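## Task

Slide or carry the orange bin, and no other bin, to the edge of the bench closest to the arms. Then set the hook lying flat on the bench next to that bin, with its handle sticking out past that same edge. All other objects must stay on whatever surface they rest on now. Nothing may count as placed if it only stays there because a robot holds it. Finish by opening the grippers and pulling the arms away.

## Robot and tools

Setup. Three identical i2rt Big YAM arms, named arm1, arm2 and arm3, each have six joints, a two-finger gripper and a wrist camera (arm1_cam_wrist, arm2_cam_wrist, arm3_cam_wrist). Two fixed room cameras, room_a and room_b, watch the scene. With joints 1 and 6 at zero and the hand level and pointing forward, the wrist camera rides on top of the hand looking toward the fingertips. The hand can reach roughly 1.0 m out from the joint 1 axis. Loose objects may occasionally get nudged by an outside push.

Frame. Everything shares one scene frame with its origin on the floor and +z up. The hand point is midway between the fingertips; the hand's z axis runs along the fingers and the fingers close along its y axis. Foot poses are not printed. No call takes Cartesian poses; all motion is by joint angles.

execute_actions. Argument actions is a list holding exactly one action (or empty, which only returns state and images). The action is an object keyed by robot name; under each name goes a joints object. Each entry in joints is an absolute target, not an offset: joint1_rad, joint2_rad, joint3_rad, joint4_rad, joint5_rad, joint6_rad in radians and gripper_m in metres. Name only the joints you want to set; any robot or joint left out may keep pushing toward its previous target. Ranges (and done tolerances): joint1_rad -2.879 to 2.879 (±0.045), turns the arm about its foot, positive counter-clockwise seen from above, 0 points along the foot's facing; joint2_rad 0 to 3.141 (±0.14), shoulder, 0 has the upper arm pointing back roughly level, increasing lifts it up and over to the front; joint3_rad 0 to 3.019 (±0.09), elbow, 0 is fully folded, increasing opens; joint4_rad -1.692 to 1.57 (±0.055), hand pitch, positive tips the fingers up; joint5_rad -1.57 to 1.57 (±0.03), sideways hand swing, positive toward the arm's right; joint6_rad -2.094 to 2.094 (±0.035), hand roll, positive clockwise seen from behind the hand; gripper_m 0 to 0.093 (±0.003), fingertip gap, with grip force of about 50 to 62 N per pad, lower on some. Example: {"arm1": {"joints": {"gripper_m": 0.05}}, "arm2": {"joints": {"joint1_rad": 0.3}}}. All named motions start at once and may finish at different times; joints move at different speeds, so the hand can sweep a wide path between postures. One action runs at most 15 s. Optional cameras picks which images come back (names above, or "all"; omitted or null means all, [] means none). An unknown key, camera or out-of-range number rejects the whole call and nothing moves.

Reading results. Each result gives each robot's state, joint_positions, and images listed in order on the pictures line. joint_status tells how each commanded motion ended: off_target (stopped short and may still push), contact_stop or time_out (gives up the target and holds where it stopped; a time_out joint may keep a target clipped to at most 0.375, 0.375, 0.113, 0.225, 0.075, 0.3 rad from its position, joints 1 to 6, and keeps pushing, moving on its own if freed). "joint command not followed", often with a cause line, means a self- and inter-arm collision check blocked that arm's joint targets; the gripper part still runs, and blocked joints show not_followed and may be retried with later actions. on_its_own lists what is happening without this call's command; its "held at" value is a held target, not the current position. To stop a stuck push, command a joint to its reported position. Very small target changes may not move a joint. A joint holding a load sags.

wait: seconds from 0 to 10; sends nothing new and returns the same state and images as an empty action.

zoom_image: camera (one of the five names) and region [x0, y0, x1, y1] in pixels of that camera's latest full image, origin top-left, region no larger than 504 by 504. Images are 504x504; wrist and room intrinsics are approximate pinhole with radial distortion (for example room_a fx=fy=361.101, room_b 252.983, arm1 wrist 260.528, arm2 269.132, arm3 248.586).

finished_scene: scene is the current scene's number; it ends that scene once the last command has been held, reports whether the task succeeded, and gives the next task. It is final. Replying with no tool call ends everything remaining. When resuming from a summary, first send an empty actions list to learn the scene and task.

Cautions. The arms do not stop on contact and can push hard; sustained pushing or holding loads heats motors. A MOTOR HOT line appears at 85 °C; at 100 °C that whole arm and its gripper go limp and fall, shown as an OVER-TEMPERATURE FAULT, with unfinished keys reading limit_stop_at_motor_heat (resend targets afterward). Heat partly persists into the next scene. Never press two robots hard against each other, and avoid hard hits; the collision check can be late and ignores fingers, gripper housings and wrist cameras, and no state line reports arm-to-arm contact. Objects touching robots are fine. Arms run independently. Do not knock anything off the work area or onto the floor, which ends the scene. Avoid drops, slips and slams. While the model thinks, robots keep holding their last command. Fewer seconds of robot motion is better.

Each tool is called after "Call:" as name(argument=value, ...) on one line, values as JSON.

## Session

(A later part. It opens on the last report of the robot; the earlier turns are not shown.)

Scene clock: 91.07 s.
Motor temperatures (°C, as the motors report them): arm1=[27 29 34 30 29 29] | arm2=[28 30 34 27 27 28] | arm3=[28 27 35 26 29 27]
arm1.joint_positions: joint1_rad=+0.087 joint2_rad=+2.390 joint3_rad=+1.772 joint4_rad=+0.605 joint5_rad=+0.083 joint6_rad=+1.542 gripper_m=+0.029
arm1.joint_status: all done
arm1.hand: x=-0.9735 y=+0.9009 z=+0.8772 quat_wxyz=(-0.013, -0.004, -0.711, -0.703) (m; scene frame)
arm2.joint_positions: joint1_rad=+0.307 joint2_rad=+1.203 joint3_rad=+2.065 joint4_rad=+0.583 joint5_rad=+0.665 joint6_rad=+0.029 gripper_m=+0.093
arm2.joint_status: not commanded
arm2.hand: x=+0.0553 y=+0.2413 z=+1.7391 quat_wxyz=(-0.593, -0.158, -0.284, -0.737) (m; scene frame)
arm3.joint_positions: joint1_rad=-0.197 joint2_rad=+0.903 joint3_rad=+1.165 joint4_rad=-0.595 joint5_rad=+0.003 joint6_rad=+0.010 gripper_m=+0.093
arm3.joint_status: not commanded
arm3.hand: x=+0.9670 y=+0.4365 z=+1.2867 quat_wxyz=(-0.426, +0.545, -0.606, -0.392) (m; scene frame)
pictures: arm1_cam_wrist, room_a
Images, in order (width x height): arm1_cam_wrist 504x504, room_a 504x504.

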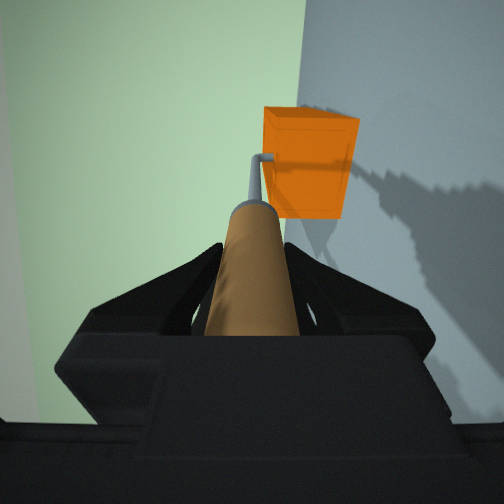

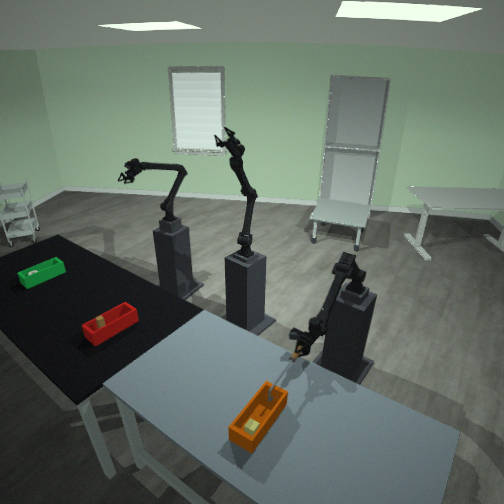

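Call:
execute_actions(actions=[{"arm1":{"joints":{"joint2_rad":2.085,"joint3_rad":1.428}}}], cameras=["arm1_cam_wrist"])

Scene clock: 94.77 s.
Motor temperatures (°C, as the motors report them): arm1=[27 29 34 30 29 29] | arm2=[28 30 33 27 27 28] | arm3=[28 27 35 26 29 27]
arm1.joint_positions: joint1_rad=+0.087 joint2_rad=+2.103 joint3_rad=+1.404 joint4_rad=+0.607 joint5_rad=+0.083 joint6_rad=+1.542 gripper_m=+0.029
arm1.joint_status: all done
arm1.hand: x=-0.9675 y=+0.8087 z=+0.9160 quat_wxyz=(-0.015, -0.002, -0.738, -0.674) (m; scene frame)
arm2.joint_positions: joint1_rad=+0.307 joint2_rad=+1.203 joint3_rad=+2.065 joint4_rad=+0.583 joint5_rad=+0.665 joint6_rad=+0.029 gripper_m=+0.093
arm2.joint_status: not commanded
arm2.hand: x=+0.0553 y=+0.2413 z=+1.7391 quat_wxyz=(-0.593, -0.158, -0.284, -0.737) (m; scene frame)
arm3.joint_positions: joint1_rad=-0.197 joint2_rad=+0.903 joint3_rad=+1.165 joint4_rad=-0.595 joint5_rad=+0.003 joint6_rad=+0.010 gripper_m=+0.093
arm3.joint_status: not commanded
arm3.hand: x=+0.9670 y=+0.4365 z=+1.2867 quat_wxyz=(-0.426, +0.545, -0.606, -0.392) (m; scene frame)
pictures: arm1_cam_wrist
Images, in order (width x height): arm1_cam_wrist 504x504.

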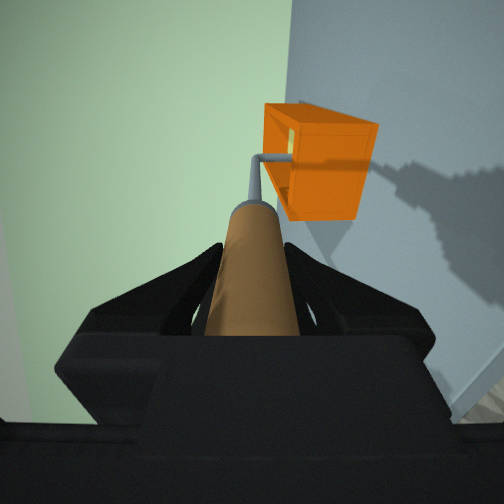

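Call:
execute_actions(actions=[{"arm1":{"joints":{"joint2_rad":1.825,"joint3_rad":1.07}}}], cameras=["arm1_cam_wrist"])

Scene clock: 96.33 s.
Motor temperatures (°C, as the motors report them): arm1=[27 29 34 30 29 29] | arm2=[28 30 33 27 27 28] | arm3=[28 27 35 26 29 27]
arm1.joint_positions: joint1_rad=+0.087 joint2_rad=+1.849 joint3_rad=+1.051 joint4_rad=+0.607 joint5_rad=+0.083 joint6_rad=+1.543 gripper_m=+0.029
arm1.joint_status: all done
arm1.hand: x=-0.9611 y=+0.6983 z=+0.9176 quat_wxyz=(-0.016, +0.001, -0.771, -0.637) (m; scene frame)
arm2.joint_positions: joint1_rad=+0.307 joint2_rad=+1.203 joint3_rad=+2.065 joint4_rad=+0.583 joint5_rad=+0.665 joint6_rad=+0.029 gripper_m=+0.093
arm2.joint_status: not commanded
arm2.hand: x=+0.0553 y=+0.2413 z=+1.7391 quat_wxyz=(-0.593, -0.158, -0.284, -0.737) (m; scene frame)
arm3.joint_positions: joint1_rad=-0.197 joint2_rad=+0.903 joint3_rad=+1.165 joint4_rad=-0.595 joint5_rad=+0.003 joint6_rad=+0.010 gripper_m=+0.093
arm3.joint_status: not commanded
arm3.hand: x=+0.9670 y=+0.4365 z=+1.2867 quat_wxyz=(-0.426, +0.545, -0.606, -0.392) (m; scene frame)
pictures: arm1_cam_wrist
Images, in order (width x height): arm1_cam_wrist 504x504.

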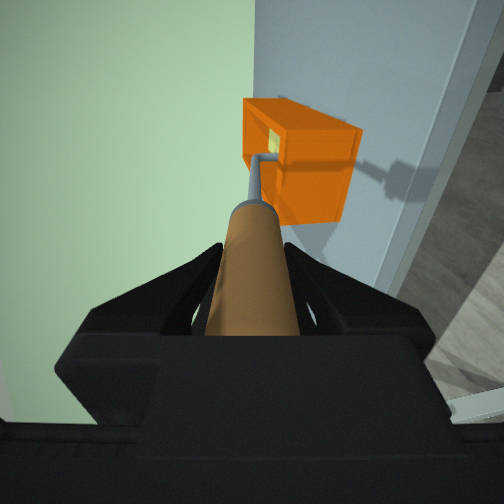

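Call:
execute_actions(actions=[])

Scene clock: 97.43 s.
Motor temperatures (°C, as the motors report them): arm1=[27 29 34 30 29 29] | arm2=[28 30 33 27 27 28] | arm3=[28 27 35 26 29 27]
arm1.joint_positions: joint1_rad=+0.087 joint2_rad=+1.849 joint3_rad=+1.051 joint4_rad=+0.607 joint5_rad=+0.083 joint6_rad=+1.543 gripper_m=+0.029
arm1.joint_status: all done
arm1.hand: x=-0.9611 y=+0.6983 z=+0.9176 quat_wxyz=(-0.016, +0.001, -0.771, -0.637) (m; scene frame)
arm2.joint_positions: joint1_rad=+0.307 joint2_rad=+1.203 joint3_rad=+2.065 joint4_rad=+0.583 joint5_rad=+0.665 joint6_rad=+0.029 gripper_m=+0.093
arm2.joint_status: not commanded
arm2.hand: x=+0.0553 y=+0.2413 z=+1.7391 quat_wxyz=(-0.593, -0.158, -0.284, -0.737) (m; scene frame)
arm3.joint_positions: joint1_rad=-0.197 joint2_rad=+0.903 joint3_rad=+1.165 joint4_rad=-0.595 joint5_rad=+0.003 joint6_rad=+0.010 gripper_m=+0.093
arm3.joint_status: not commanded
arm3.hand: x=+0.9670 y=+0.4365 z=+1.2867 quat_wxyz=(-0.426, +0.545, -0.606, -0.392) (m; scene frame)
pictures: arm1_cam_wrist, arm2_cam_wrist, arm3_cam_wrist, room_a, room_b
Images, in order (width x height): arm1_cam_wrist 504x504, arm2_cam_wrist 504x504, arm3_cam_wrist 504x504, room_a 504x504, room_b 504x504.

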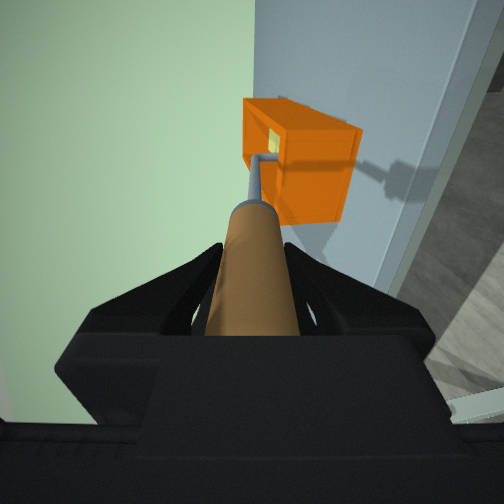

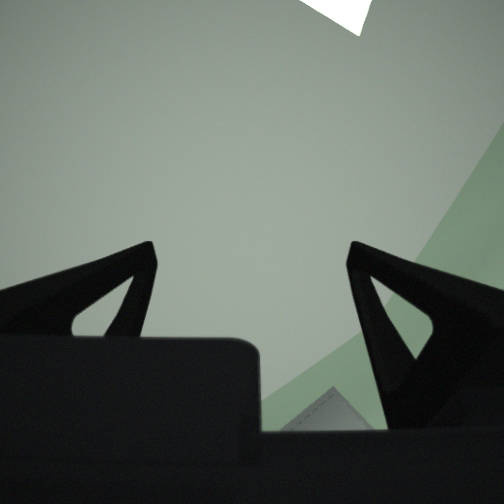

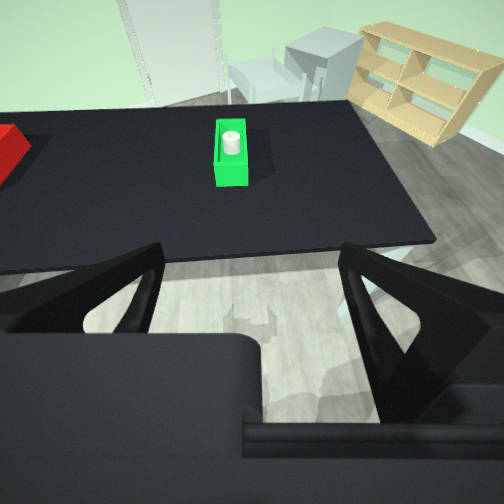

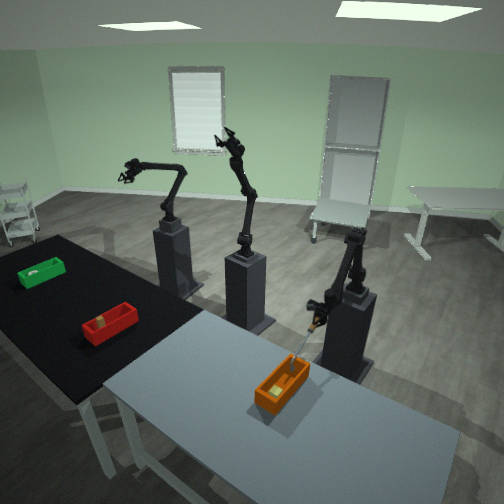

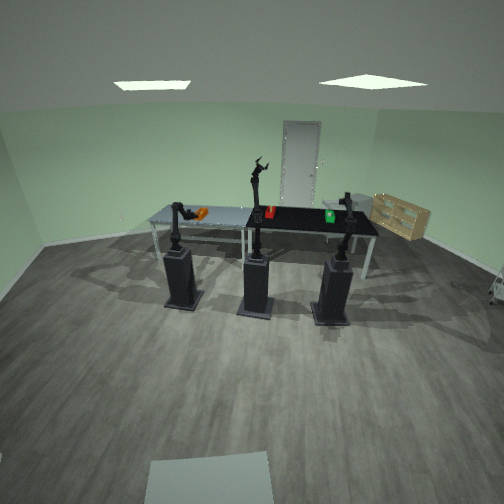

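Call:
execute_actions(actions=[{"arm1":{"joints":{"joint2_rad":1.683,"joint3_rad":0.913}}}], cameras=["arm1_cam_wrist","room_a"])

Scene clock: 98.43 s.
Motor temperatures (°C, as the motors report them): arm1=[27 29 34 30 29 29] | arm2=[28 30 33 27 27 28] | arm3=[28 27 35 26 29 27]
arm1.joint_positions: joint1_rad=+0.087 joint2_rad=+1.719 joint3_rad=+0.886 joint4_rad=+0.607 joint5_rad=+0.083 joint6_rad=+1.543 gripper_m=+0.029
arm1.joint_status: all done
arm1.hand: x=-0.9578 y=+0.6409 z=+0.9188 quat_wxyz=(-0.016, +0.002, -0.782, -0.623) (m; scene frame)
arm2.joint_positions: joint1_rad=+0.307 joint2_rad=+1.203 joint3_rad=+2.065 joint4_rad=+0.583 joint5_rad=+0.665 joint6_rad=+0.029 gripper_m=+0.093
arm2.joint_status: not commanded
arm2.hand: x=+0.0553 y=+0.2413 z=+1.7391 quat_wxyz=(-0.593, -0.158, -0.284, -0.737) (m; scene frame)
arm3.joint_positions: joint1_rad=-0.197 joint2_rad=+0.903 joint3_rad=+1.165 joint4_rad=-0.595 joint5_rad=+0.003 joint6_rad=+0.010 gripper_m=+0.093
arm3.joint_status: not commanded
arm3.hand: x=+0.9670 y=+0.4365 z=+1.2867 quat_wxyz=(-0.426, +0.545, -0.606, -0.392) (m; scene frame)
pictures: arm1_cam_wrist, room_a
Images, in order (width x height): arm1_cam_wrist 504x504, room_a 504x504.

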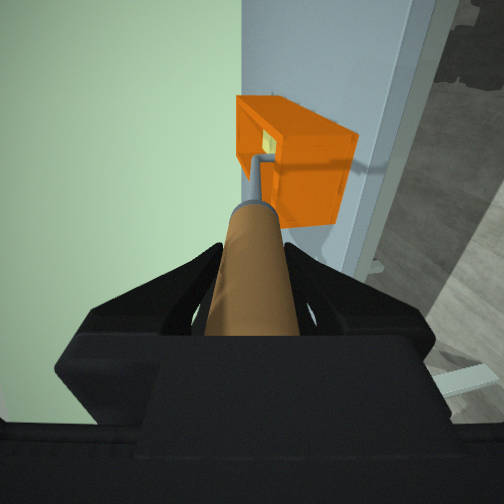

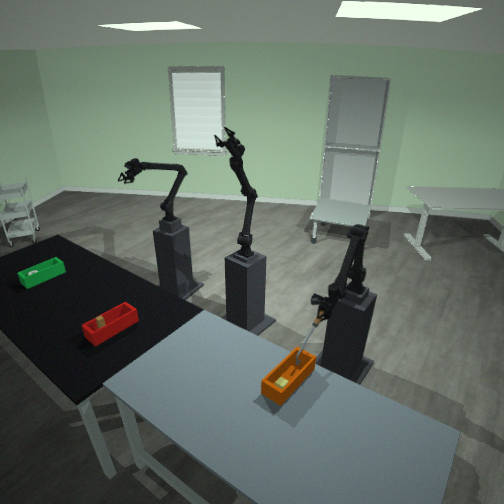

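Call:
execute_actions(actions=[{"arm1":{"joints":{"joint2_rad":1.58,"joint3_rad":0.82}}}], cameras=["arm1_cam_wrist","room_a"])

Call:
zoom_image(camera="arm1_cam_wrist", region=[200, 60, 440, 300])

Call:
zoom_image(camera="room_a", region=[240, 290, 380, 430])

Scene clock: 99.60 s.
Motor temperatures (°C, as the motors report them): arm1=[27 29 34 30 29 29] | arm2=[28 30 33 27 27 28] | arm3=[28 27 35 26 29 27]
arm1.joint_positions: joint1_rad=+0.087 joint2_rad=+1.613 joint3_rad=+0.792 joint4_rad=+0.607 joint5_rad=+0.083 joint6_rad=+1.543 gripper_m=+0.029
arm1.joint_status: all done
arm1.hand: x=-0.9554 y=+0.6053 z=+0.9357 quat_wxyz=(-0.016, +0.002, -0.778, -0.628) (m; scene frame)
arm2.joint_positions: joint1_rad=+0.307 joint2_rad=+1.203 joint3_rad=+2.065 joint4_rad=+0.583 joint5_rad=+0.665 joint6_rad=+0.029 gripper_m=+0.093
arm2.joint_status: not commanded
arm2.hand: x=+0.0553 y=+0.2413 z=+1.7391 quat_wxyz=(-0.593, -0.158, -0.284, -0.737) (m; scene frame)
arm3.joint_positions: joint1_rad=-0.197 joint2_rad=+0.903 joint3_rad=+1.165 joint4_rad=-0.595 joint5_rad=+0.003 joint6_rad=+0.010 gripper_m=+0.093
arm3.joint_status: not commanded
arm3.hand: x=+0.9670 y=+0.4365 z=+1.2867 quat_wxyz=(-0.426, +0.545, -0.606, -0.392) (m; scene frame)
pictures: arm1_cam_wrist, room_a
Images, in order (width x height): arm1_cam_wrist 504x504, room_a 504x504.

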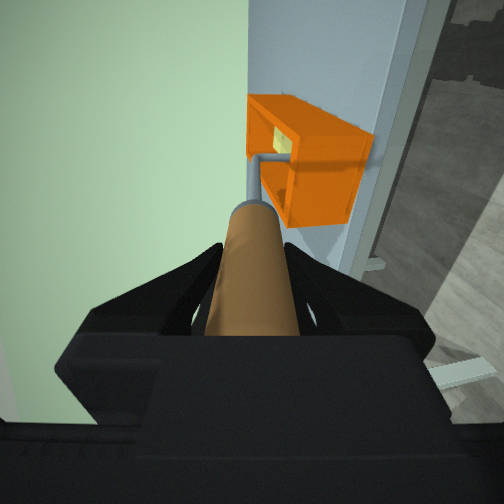

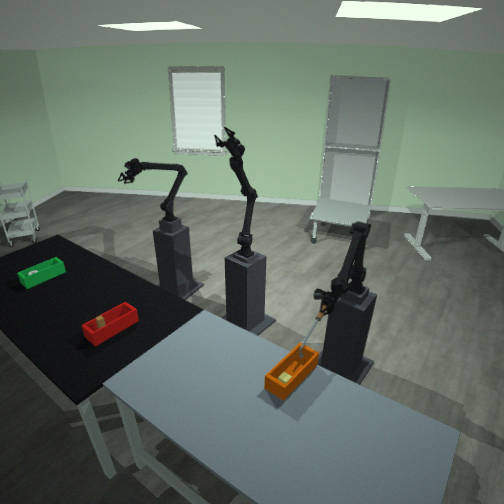

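Region (200, 60, 440, 300) of arm1_cam_wrist's 504x504 image, scaled by 2.100, with more detail than that image has.

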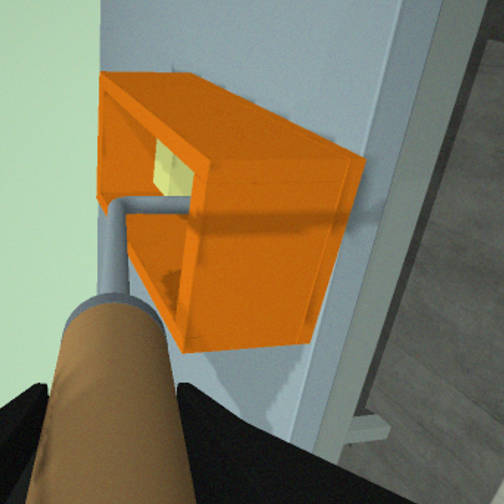

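Region (240, 290, 380, 430) of room_a's 504x504 image, scaled by 3.600, with more detail than that image has.

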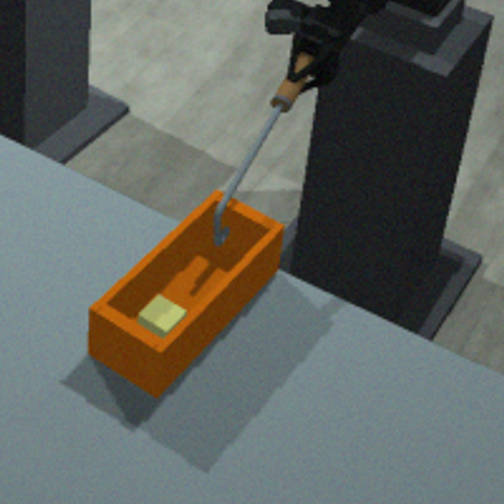

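Call:
zoom_image(camera="arm1_cam_wrist", region=[320, 110, 420, 250])

Call:
zoom_image(camera="room_a", region=[275, 325, 345, 395])

Region (320, 110, 420, 250) of arm1_cam_wrist's 504x504 image, scaled by 3.600, with more detail than that image has; it fills the left 360 columns of this view, and the rest is white.

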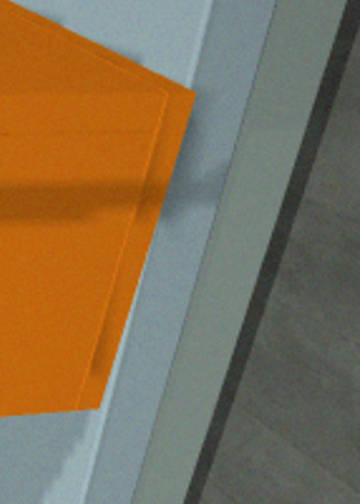

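Region (275, 325, 345, 395) of room_a's 504x504 image, scaled by 7.200, with more detail than that image has.

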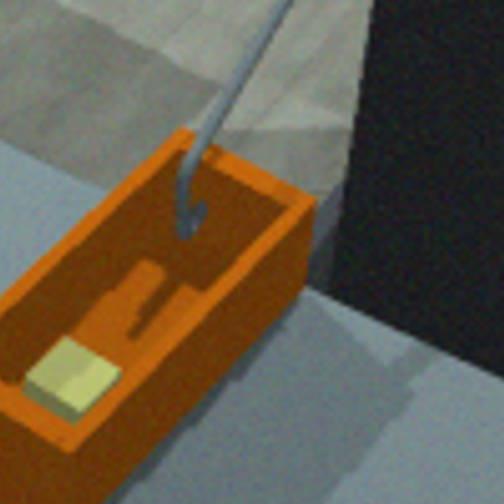

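Call:
execute_actions(actions=[{"arm1":{"joints":{"joint3_rad":1.43,"joint4_rad":1.13}}}], cameras=["room_a"])

Call:
execute_actions(actions=[{"arm1":{"joints":{"joint1_rad":-0.18,"joint2_rad":2.22,"joint5_rad":-0.203,"joint6_rad":0.0}}}], cameras=["arm1_cam_wrist","room_a"])

Scene clock: 107.50 s.
Motor temperatures (°C, as the motors report them): arm1=[27 28 34 30 29 29] | arm2=[28 30 33 27 27 28] | arm3=[28 27 35 26 29 27]
arm1.joint_positions: joint1_rad=+0.087 joint2_rad=+1.598 joint3_rad=+1.385 joint4_rad=+1.113 joint5_rad=+0.083 joint6_rad=+1.543 gripper_m=+0.029
arm1.joint_status: all done
arm1.hand: x=-0.9493 y=+0.6257 z=+1.3798 quat_wxyz=(+0.003, -0.033, -0.330, -0.943) (m; scene frame)
arm2.joint_positions: joint1_rad=+0.307 joint2_rad=+1.203 joint3_rad=+2.065 joint4_rad=+0.583 joint5_rad=+0.665 joint6_rad=+0.029 gripper_m=+0.093
arm2.joint_status: not commanded
arm2.hand: x=+0.0553 y=+0.2413 z=+1.7391 quat_wxyz=(-0.593, -0.158, -0.284, -0.737) (m; scene frame)
arm3.joint_positions: joint1_rad=-0.197 joint2_rad=+0.903 joint3_rad=+1.165 joint4_rad=-0.595 joint5_rad=+0.003 joint6_rad=+0.010 gripper_m=+0.093
arm3.joint_status: not commanded
arm3.hand: x=+0.9670 y=+0.4365 z=+1.2867 quat_wxyz=(-0.426, +0.545, -0.606, -0.392) (m; scene frame)
pictures: room_a
Images, in order (width x height): room_a 504x504.

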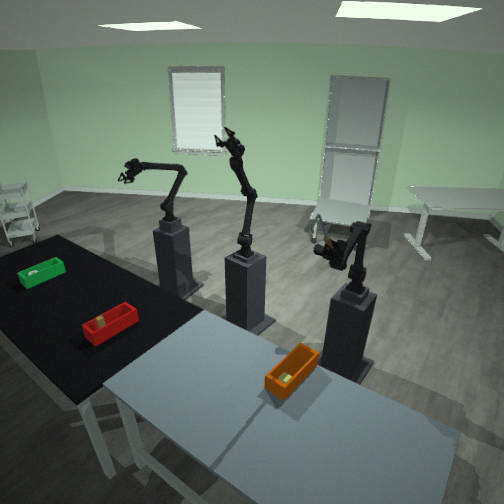

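Scene clock: 109.63 s.
Motor temperatures (°C, as the motors report them): arm1=[27 28 34 30 29 29] | arm2=[28 30 33 27 27 28] | arm3=[28 27 35 26 29 27]
arm1.joint_positions: joint1_rad=-0.185 joint2_rad=+2.254 joint3_rad=+1.370 joint4_rad=+1.086 joint5_rad=-0.202 joint6_rad=+0.019 gripper_m=+0.029
arm1.joint_status: all done
arm1.hand: x=-0.8000 y=+0.7823 z=+0.8936 quat_wxyz=(-0.552, +0.446, -0.450, -0.542) (m; scene frame)
arm2.joint_positions: joint1_rad=+0.307 joint2_rad=+1.203 joint3_rad=+2.065 joint4_rad=+0.583 joint5_rad=+0.665 joint6_rad=+0.029 gripper_m=+0.093
arm2.joint_status: not commanded
arm2.hand: x=+0.0553 y=+0.2413 z=+1.7391 quat_wxyz=(-0.593, -0.158, -0.284, -0.737) (m; scene frame)
arm3.joint_positions: joint1_rad=-0.197 joint2_rad=+0.903 joint3_rad=+1.165 joint4_rad=-0.595 joint5_rad=+0.003 joint6_rad=+0.010 gripper_m=+0.093
arm3.joint_status: not commanded
arm3.hand: x=+0.9670 y=+0.4365 z=+1.2867 quat_wxyz=(-0.426, +0.545, -0.606, -0.392) (m; scene frame)
pictures: arm1_cam_wrist, room_a
Images, in order (width x height): arm1_cam_wrist 504x504, room_a 504x504.

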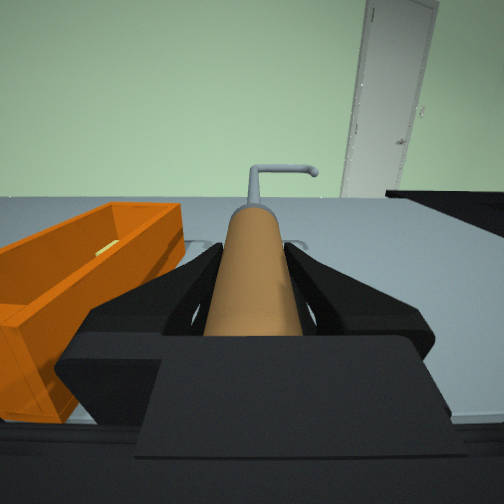

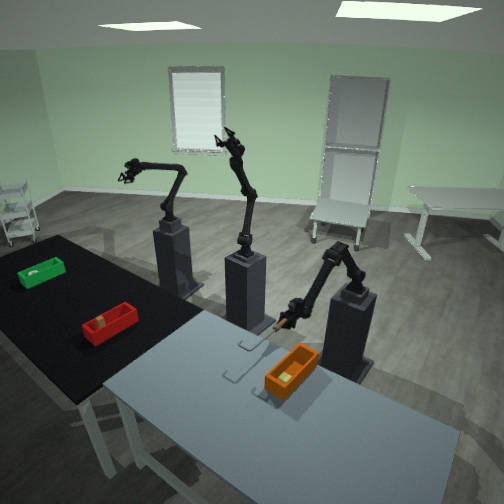

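Call:
execute_actions(actions=[{"arm1":{"joints":{"joint2_rad":2.33,"joint4_rad":1.155}}}], cameras=["arm1_cam_wrist","room_a"])

Scene clock: 111.10 s.
Motor temperatures (°C, as the motors report them): arm1=[27 29 34 30 29 29] | arm2=[28 30 33 27 27 28] | arm3=[28 27 35 26 29 27]
arm1.joint_positions: joint1_rad=-0.185 joint2_rad=+2.371 joint3_rad=+1.376 joint4_rad=+1.115 joint5_rad=-0.202 joint6_rad=+0.018 gripper_m=+0.029
arm1.joint_status: all done
arm1.hand: x=-0.8021 y=+0.7788 z=+0.8129 quat_wxyz=(-0.529, +0.464, -0.475, -0.528) (m; scene frame)
arm2.joint_positions: joint1_rad=+0.307 joint2_rad=+1.203 joint3_rad=+2.065 joint4_rad=+0.583 joint5_rad=+0.665 joint6_rad=+0.029 gripper_m=+0.093
arm2.joint_status: not commanded
arm2.hand: x=+0.0553 y=+0.2413 z=+1.7391 quat_wxyz=(-0.593, -0.158, -0.284, -0.737) (m; scene frame)
arm3.joint_positions: joint1_rad=-0.197 joint2_rad=+0.903 joint3_rad=+1.165 joint4_rad=-0.595 joint5_rad=+0.003 joint6_rad=+0.010 gripper_m=+0.093
arm3.joint_status: not commanded
arm3.hand: x=+0.9670 y=+0.4365 z=+1.2867 quat_wxyz=(-0.426, +0.545, -0.606, -0.392) (m; scene frame)
pictures: arm1_cam_wrist, room_a
Images, in order (width x height): arm1_cam_wrist 504x504, room_a 504x504.

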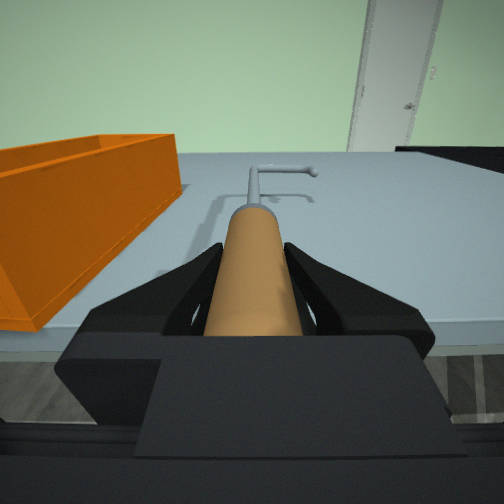

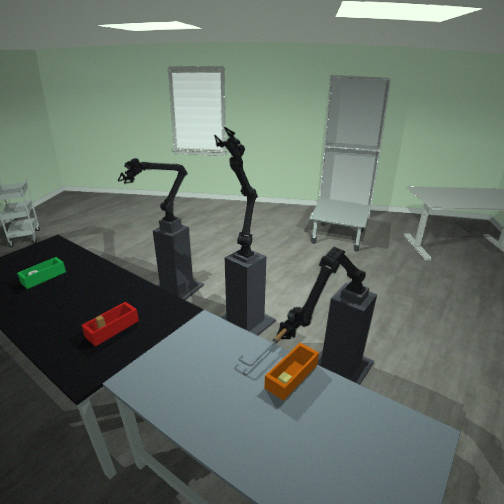

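Call:
execute_actions(actions=[{"arm1":{"joints":{"joint2_rad":2.385}}}], cameras=["arm1_cam_wrist","room_a"])

Scene clock: 126.00 s.
Motor temperatures (°C, as the motors report them): arm1=[27 29 34 30 29 29] | arm2=[28 29 33 27 27 28] | arm3=[28 27 36 26 29 27]
arm1.joint_positions: joint1_rad=-0.185 joint2_rad=+2.406 joint3_rad=+1.376 joint4_rad=+1.115 joint5_rad=-0.202 joint6_rad=+0.018 gripper_m=+0.029
arm1.joint_status: all done
arm1.hand: x=-0.8031 y=+0.7758 z=+0.7866 quat_wxyz=(-0.520, +0.471, -0.486, -0.521) (m; scene frame)
arm2.joint_positions: joint1_rad=+0.307 joint2_rad=+1.203 joint3_rad=+2.065 joint4_rad=+0.583 joint5_rad=+0.665 joint6_rad=+0.029 gripper_m=+0.093
arm2.joint_status: not commanded
arm2.hand: x=+0.0553 y=+0.2413 z=+1.7391 quat_wxyz=(-0.593, -0.158, -0.284, -0.737) (m; scene frame)
arm3.joint_positions: joint1_rad=-0.197 joint2_rad=+0.903 joint3_rad=+1.165 joint4_rad=-0.595 joint5_rad=+0.003 joint6_rad=+0.010 gripper_m=+0.093
arm3.joint_status: not commanded
arm3.hand: x=+0.9670 y=+0.4365 z=+1.2867 quat_wxyz=(-0.426, +0.545, -0.606, -0.392) (m; scene frame)
pictures: arm1_cam_wrist, room_a
Images, in order (width x height): arm1_cam_wrist 504x504, room_a 504x504.

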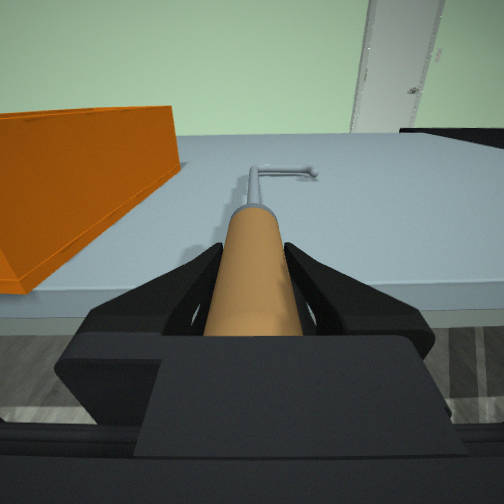

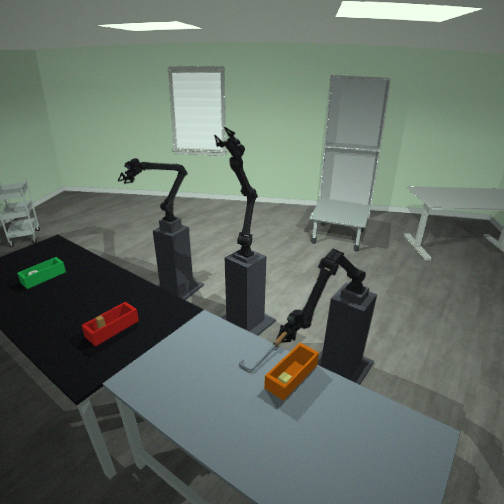

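Call:
zoom_image(camera="arm1_cam_wrist", region=[190, 140, 350, 300])

Call:
zoom_image(camera="room_a", region=[225, 300, 325, 400])

Region (190, 140, 350, 300) of arm1_cam_wrist's 504x504 image, scaled by 3.150, with more detail than that image has.

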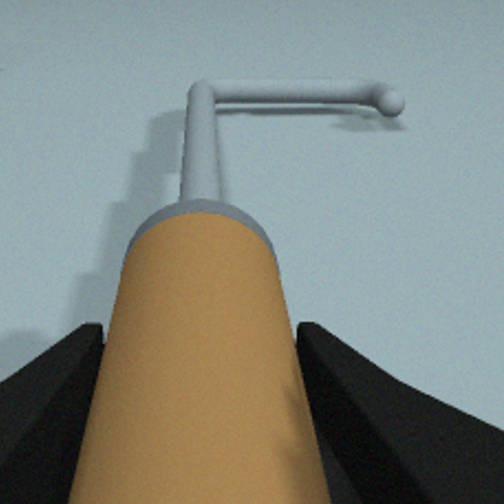

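Region (225, 300, 325, 400) of room_a's 504x504 image, scaled by 5.040, with more detail than that image has.

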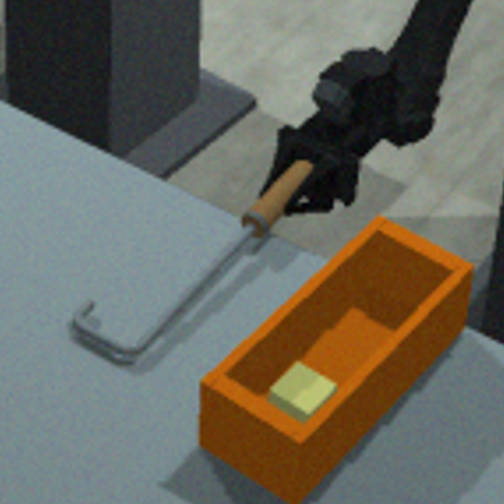

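Call:
execute_actions(actions=[{"arm1":{"joints":{"joint2_rad":2.415,"joint3_rad":1.47}}}], cameras=["arm1_cam_wrist","room_a"])

Call:
zoom_image(camera="room_a", region=[225, 300, 325, 400])

Scene clock: 128.23 s.
Motor temperatures (°C, as the motors report them): arm1=[27 29 34 30 29 29] | arm2=[28 29 33 27 27 28] | arm3=[28 27 36 26 29 27]
arm1.joint_positions: joint1_rad=-0.185 joint2_rad=+2.428 joint3_rad=+1.405 joint4_rad=+1.115 joint5_rad=-0.202 joint6_rad=+0.018 gripper_m=+0.029
arm1.joint_status: all done
arm1.hand: x=-0.8018 y=+0.7821 z=+0.7821 quat_wxyz=(-0.522, +0.470, -0.484, -0.523) (m; scene frame)
arm2.joint_positions: joint1_rad=+0.307 joint2_rad=+1.203 joint3_rad=+2.065 joint4_rad=+0.583 joint5_rad=+0.665 joint6_rad=+0.029 gripper_m=+0.093
arm2.joint_status: not commanded
arm2.hand: x=+0.0553 y=+0.2413 z=+1.7391 quat_wxyz=(-0.593, -0.158, -0.284, -0.737) (m; scene frame)
arm3.joint_positions: joint1_rad=-0.197 joint2_rad=+0.903 joint3_rad=+1.165 joint4_rad=-0.595 joint5_rad=+0.003 joint6_rad=+0.010 gripper_m=+0.093
arm3.joint_status: not commanded
arm3.hand: x=+0.9670 y=+0.4365 z=+1.2867 quat_wxyz=(-0.426, +0.545, -0.606, -0.392) (m; scene frame)
pictures: arm1_cam_wrist, room_a
Images, in order (width x height): arm1_cam_wrist 504x504, room_a 504x504.

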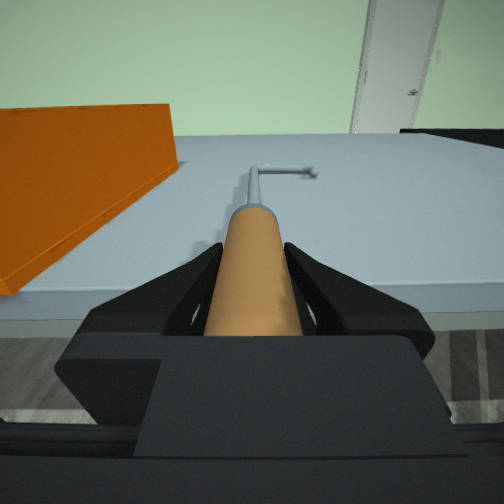

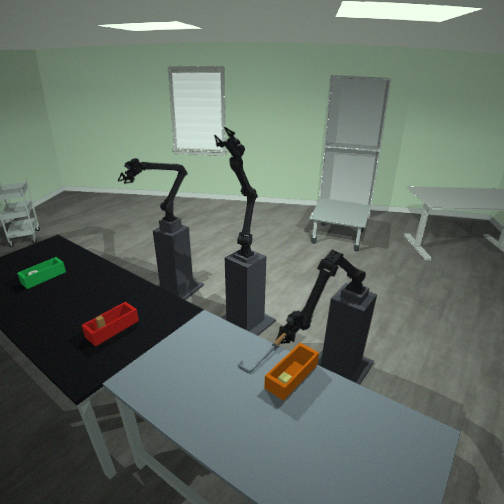

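Region (225, 300, 325, 400) of room_a's 504x504 image, scaled by 5.040, with more detail than that image has.

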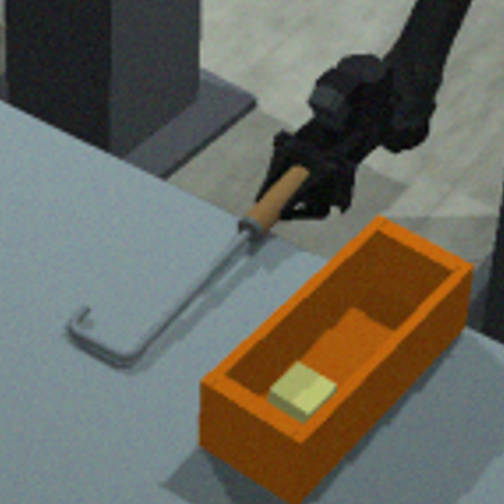

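Call:
execute_actions(actions=[{"arm1":{"joints":{"gripper_m":0.07}}}], cameras=["arm1_cam_wrist","room_a"])

Scene clock: 129.17 s.
Motor temperatures (°C, as the motors report them): arm1=[27 29 34 30 29 29] | arm2=[28 29 33 27 27 28] | arm3=[28 27 36 26 29 27]
arm1.joint_positions: joint1_rad=-0.185 joint2_rad=+2.425 joint3_rad=+1.437 joint4_rad=+1.141 joint5_rad=-0.202 joint6_rad=+0.015 gripper_m=+0.070
arm1.joint_status: all done
arm1.hand: x=-0.7997 y=+0.7907 z=+0.8044 quat_wxyz=(-0.539, +0.458, -0.464, -0.533) (m; scene frame)
arm2.joint_positions: joint1_rad=+0.307 joint2_rad=+1.203 joint3_rad=+2.065 joint4_rad=+0.583 joint5_rad=+0.665 joint6_rad=+0.029 gripper_m=+0.093
arm2.joint_status: not commanded
arm2.hand: x=+0.0553 y=+0.2413 z=+1.7391 quat_wxyz=(-0.593, -0.158, -0.284, -0.737) (m; scene frame)
arm3.joint_positions: joint1_rad=-0.197 joint2_rad=+0.903 joint3_rad=+1.165 joint4_rad=-0.595 joint5_rad=+0.003 joint6_rad=+0.010 gripper_m=+0.093
arm3.joint_status: not commanded
arm3.hand: x=+0.9670 y=+0.4365 z=+1.2867 quat_wxyz=(-0.426, +0.545, -0.606, -0.392) (m; scene frame)
pictures: arm1_cam_wrist, room_a
Images, in order (width x height): arm1_cam_wrist 504x504, room_a 504x504.

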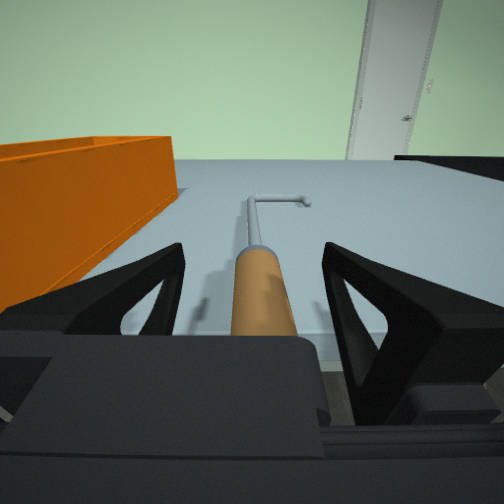

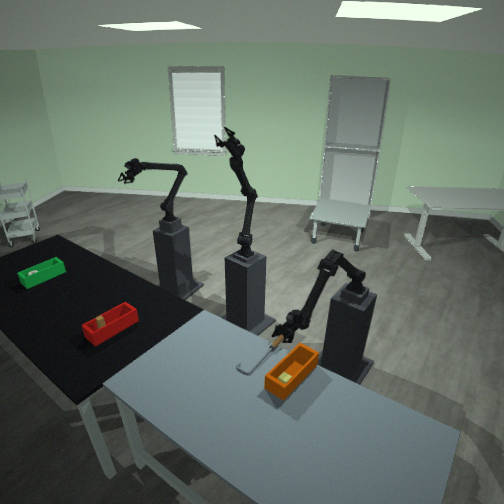

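Released; the hook rests on the bench. Lifting with q2 only.

Call:
execute_actions(actions=[{"arm1":{"joints":{"joint2_rad":1.45}}}], cameras=["arm1_cam_wrist","room_a","room_b"])

Call:
zoom_image(camera="room_a", region=[225, 300, 345, 420])

Call:
zoom_image(camera="room_b", region=[140, 170, 260, 260])

Scene clock: 131.23 s.
Motor temperatures (°C, as the motors report them): arm1=[27 29 34 30 29 29] | arm2=[28 29 33 27 27 28] | arm3=[28 27 36 26 29 27]
arm1.joint_positions: joint1_rad=-0.185 joint2_rad=+1.449 joint3_rad=+1.467 joint4_rad=+1.160 joint5_rad=-0.202 joint6_rad=+0.015 gripper_m=+0.070
arm1.joint_status: all done
arm1.hand: x=-0.8486 y=+0.5127 z=+1.5054 quat_wxyz=(-0.742, +0.192, -0.096, -0.635) (m; scene frame)
arm2.joint_positions: joint1_rad=+0.307 joint2_rad=+1.203 joint3_rad=+2.065 joint4_rad=+0.583 joint5_rad=+0.665 joint6_rad=+0.029 gripper_m=+0.093
arm2.joint_status: not commanded
arm2.hand: x=+0.0553 y=+0.2413 z=+1.7391 quat_wxyz=(-0.593, -0.158, -0.284, -0.737) (m; scene frame)
arm3.joint_positions: joint1_rad=-0.197 joint2_rad=+0.903 joint3_rad=+1.165 joint4_rad=-0.595 joint5_rad=+0.003 joint6_rad=+0.010 gripper_m=+0.093
arm3.joint_status: not commanded
arm3.hand: x=+0.9670 y=+0.4365 z=+1.2867 quat_wxyz=(-0.426, +0.545, -0.606, -0.392) (m; scene frame)
pictures: arm1_cam_wrist, room_a, room_b
Images, in order (width x height): arm1_cam_wrist 504x504, room_a 504x504, room_b 504x504.

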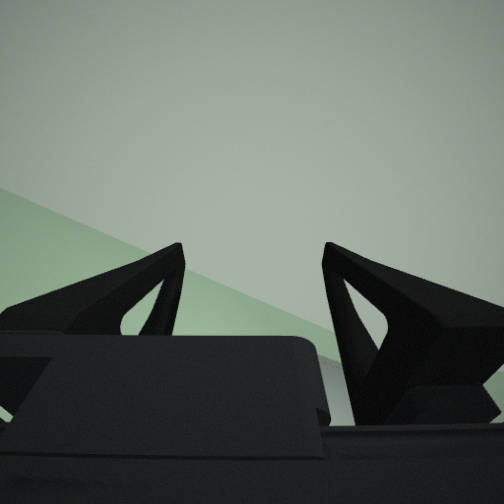

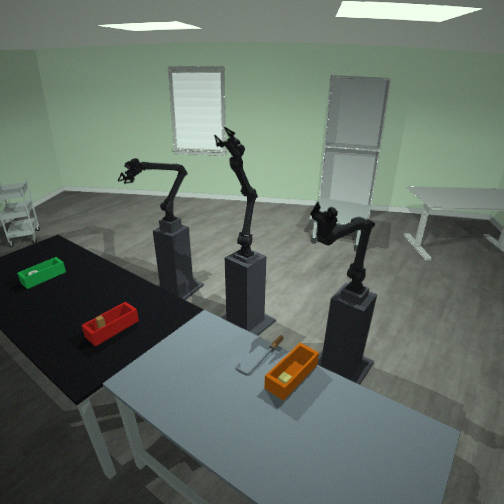

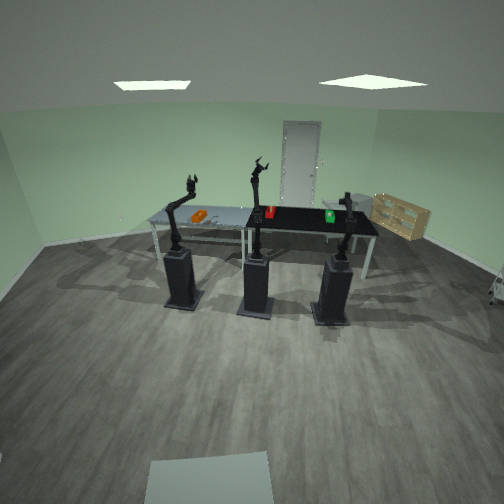

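Region (225, 300, 345, 420) of room_a's 504x504 image, scaled by 4.200, with more detail than that image has.

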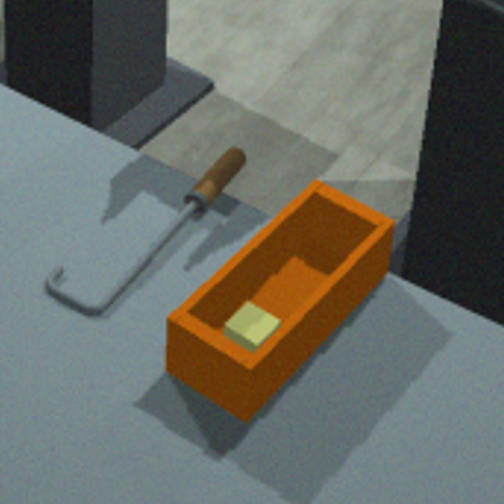

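Region (140, 170, 260, 260) of room_b's 504x504 image, scaled by 4.200, with more detail than that image has; it fills the top 378 rows of this view, and the rest is white.

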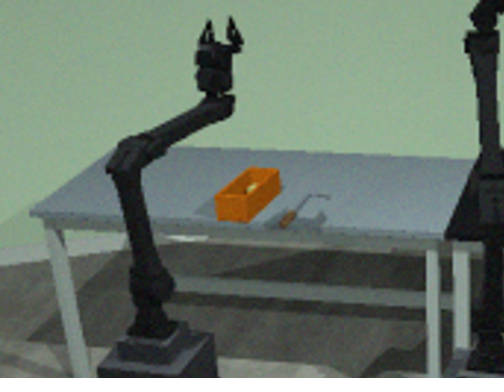

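Call:
finished_scene(scene=2)

The scene is finished: the task was done.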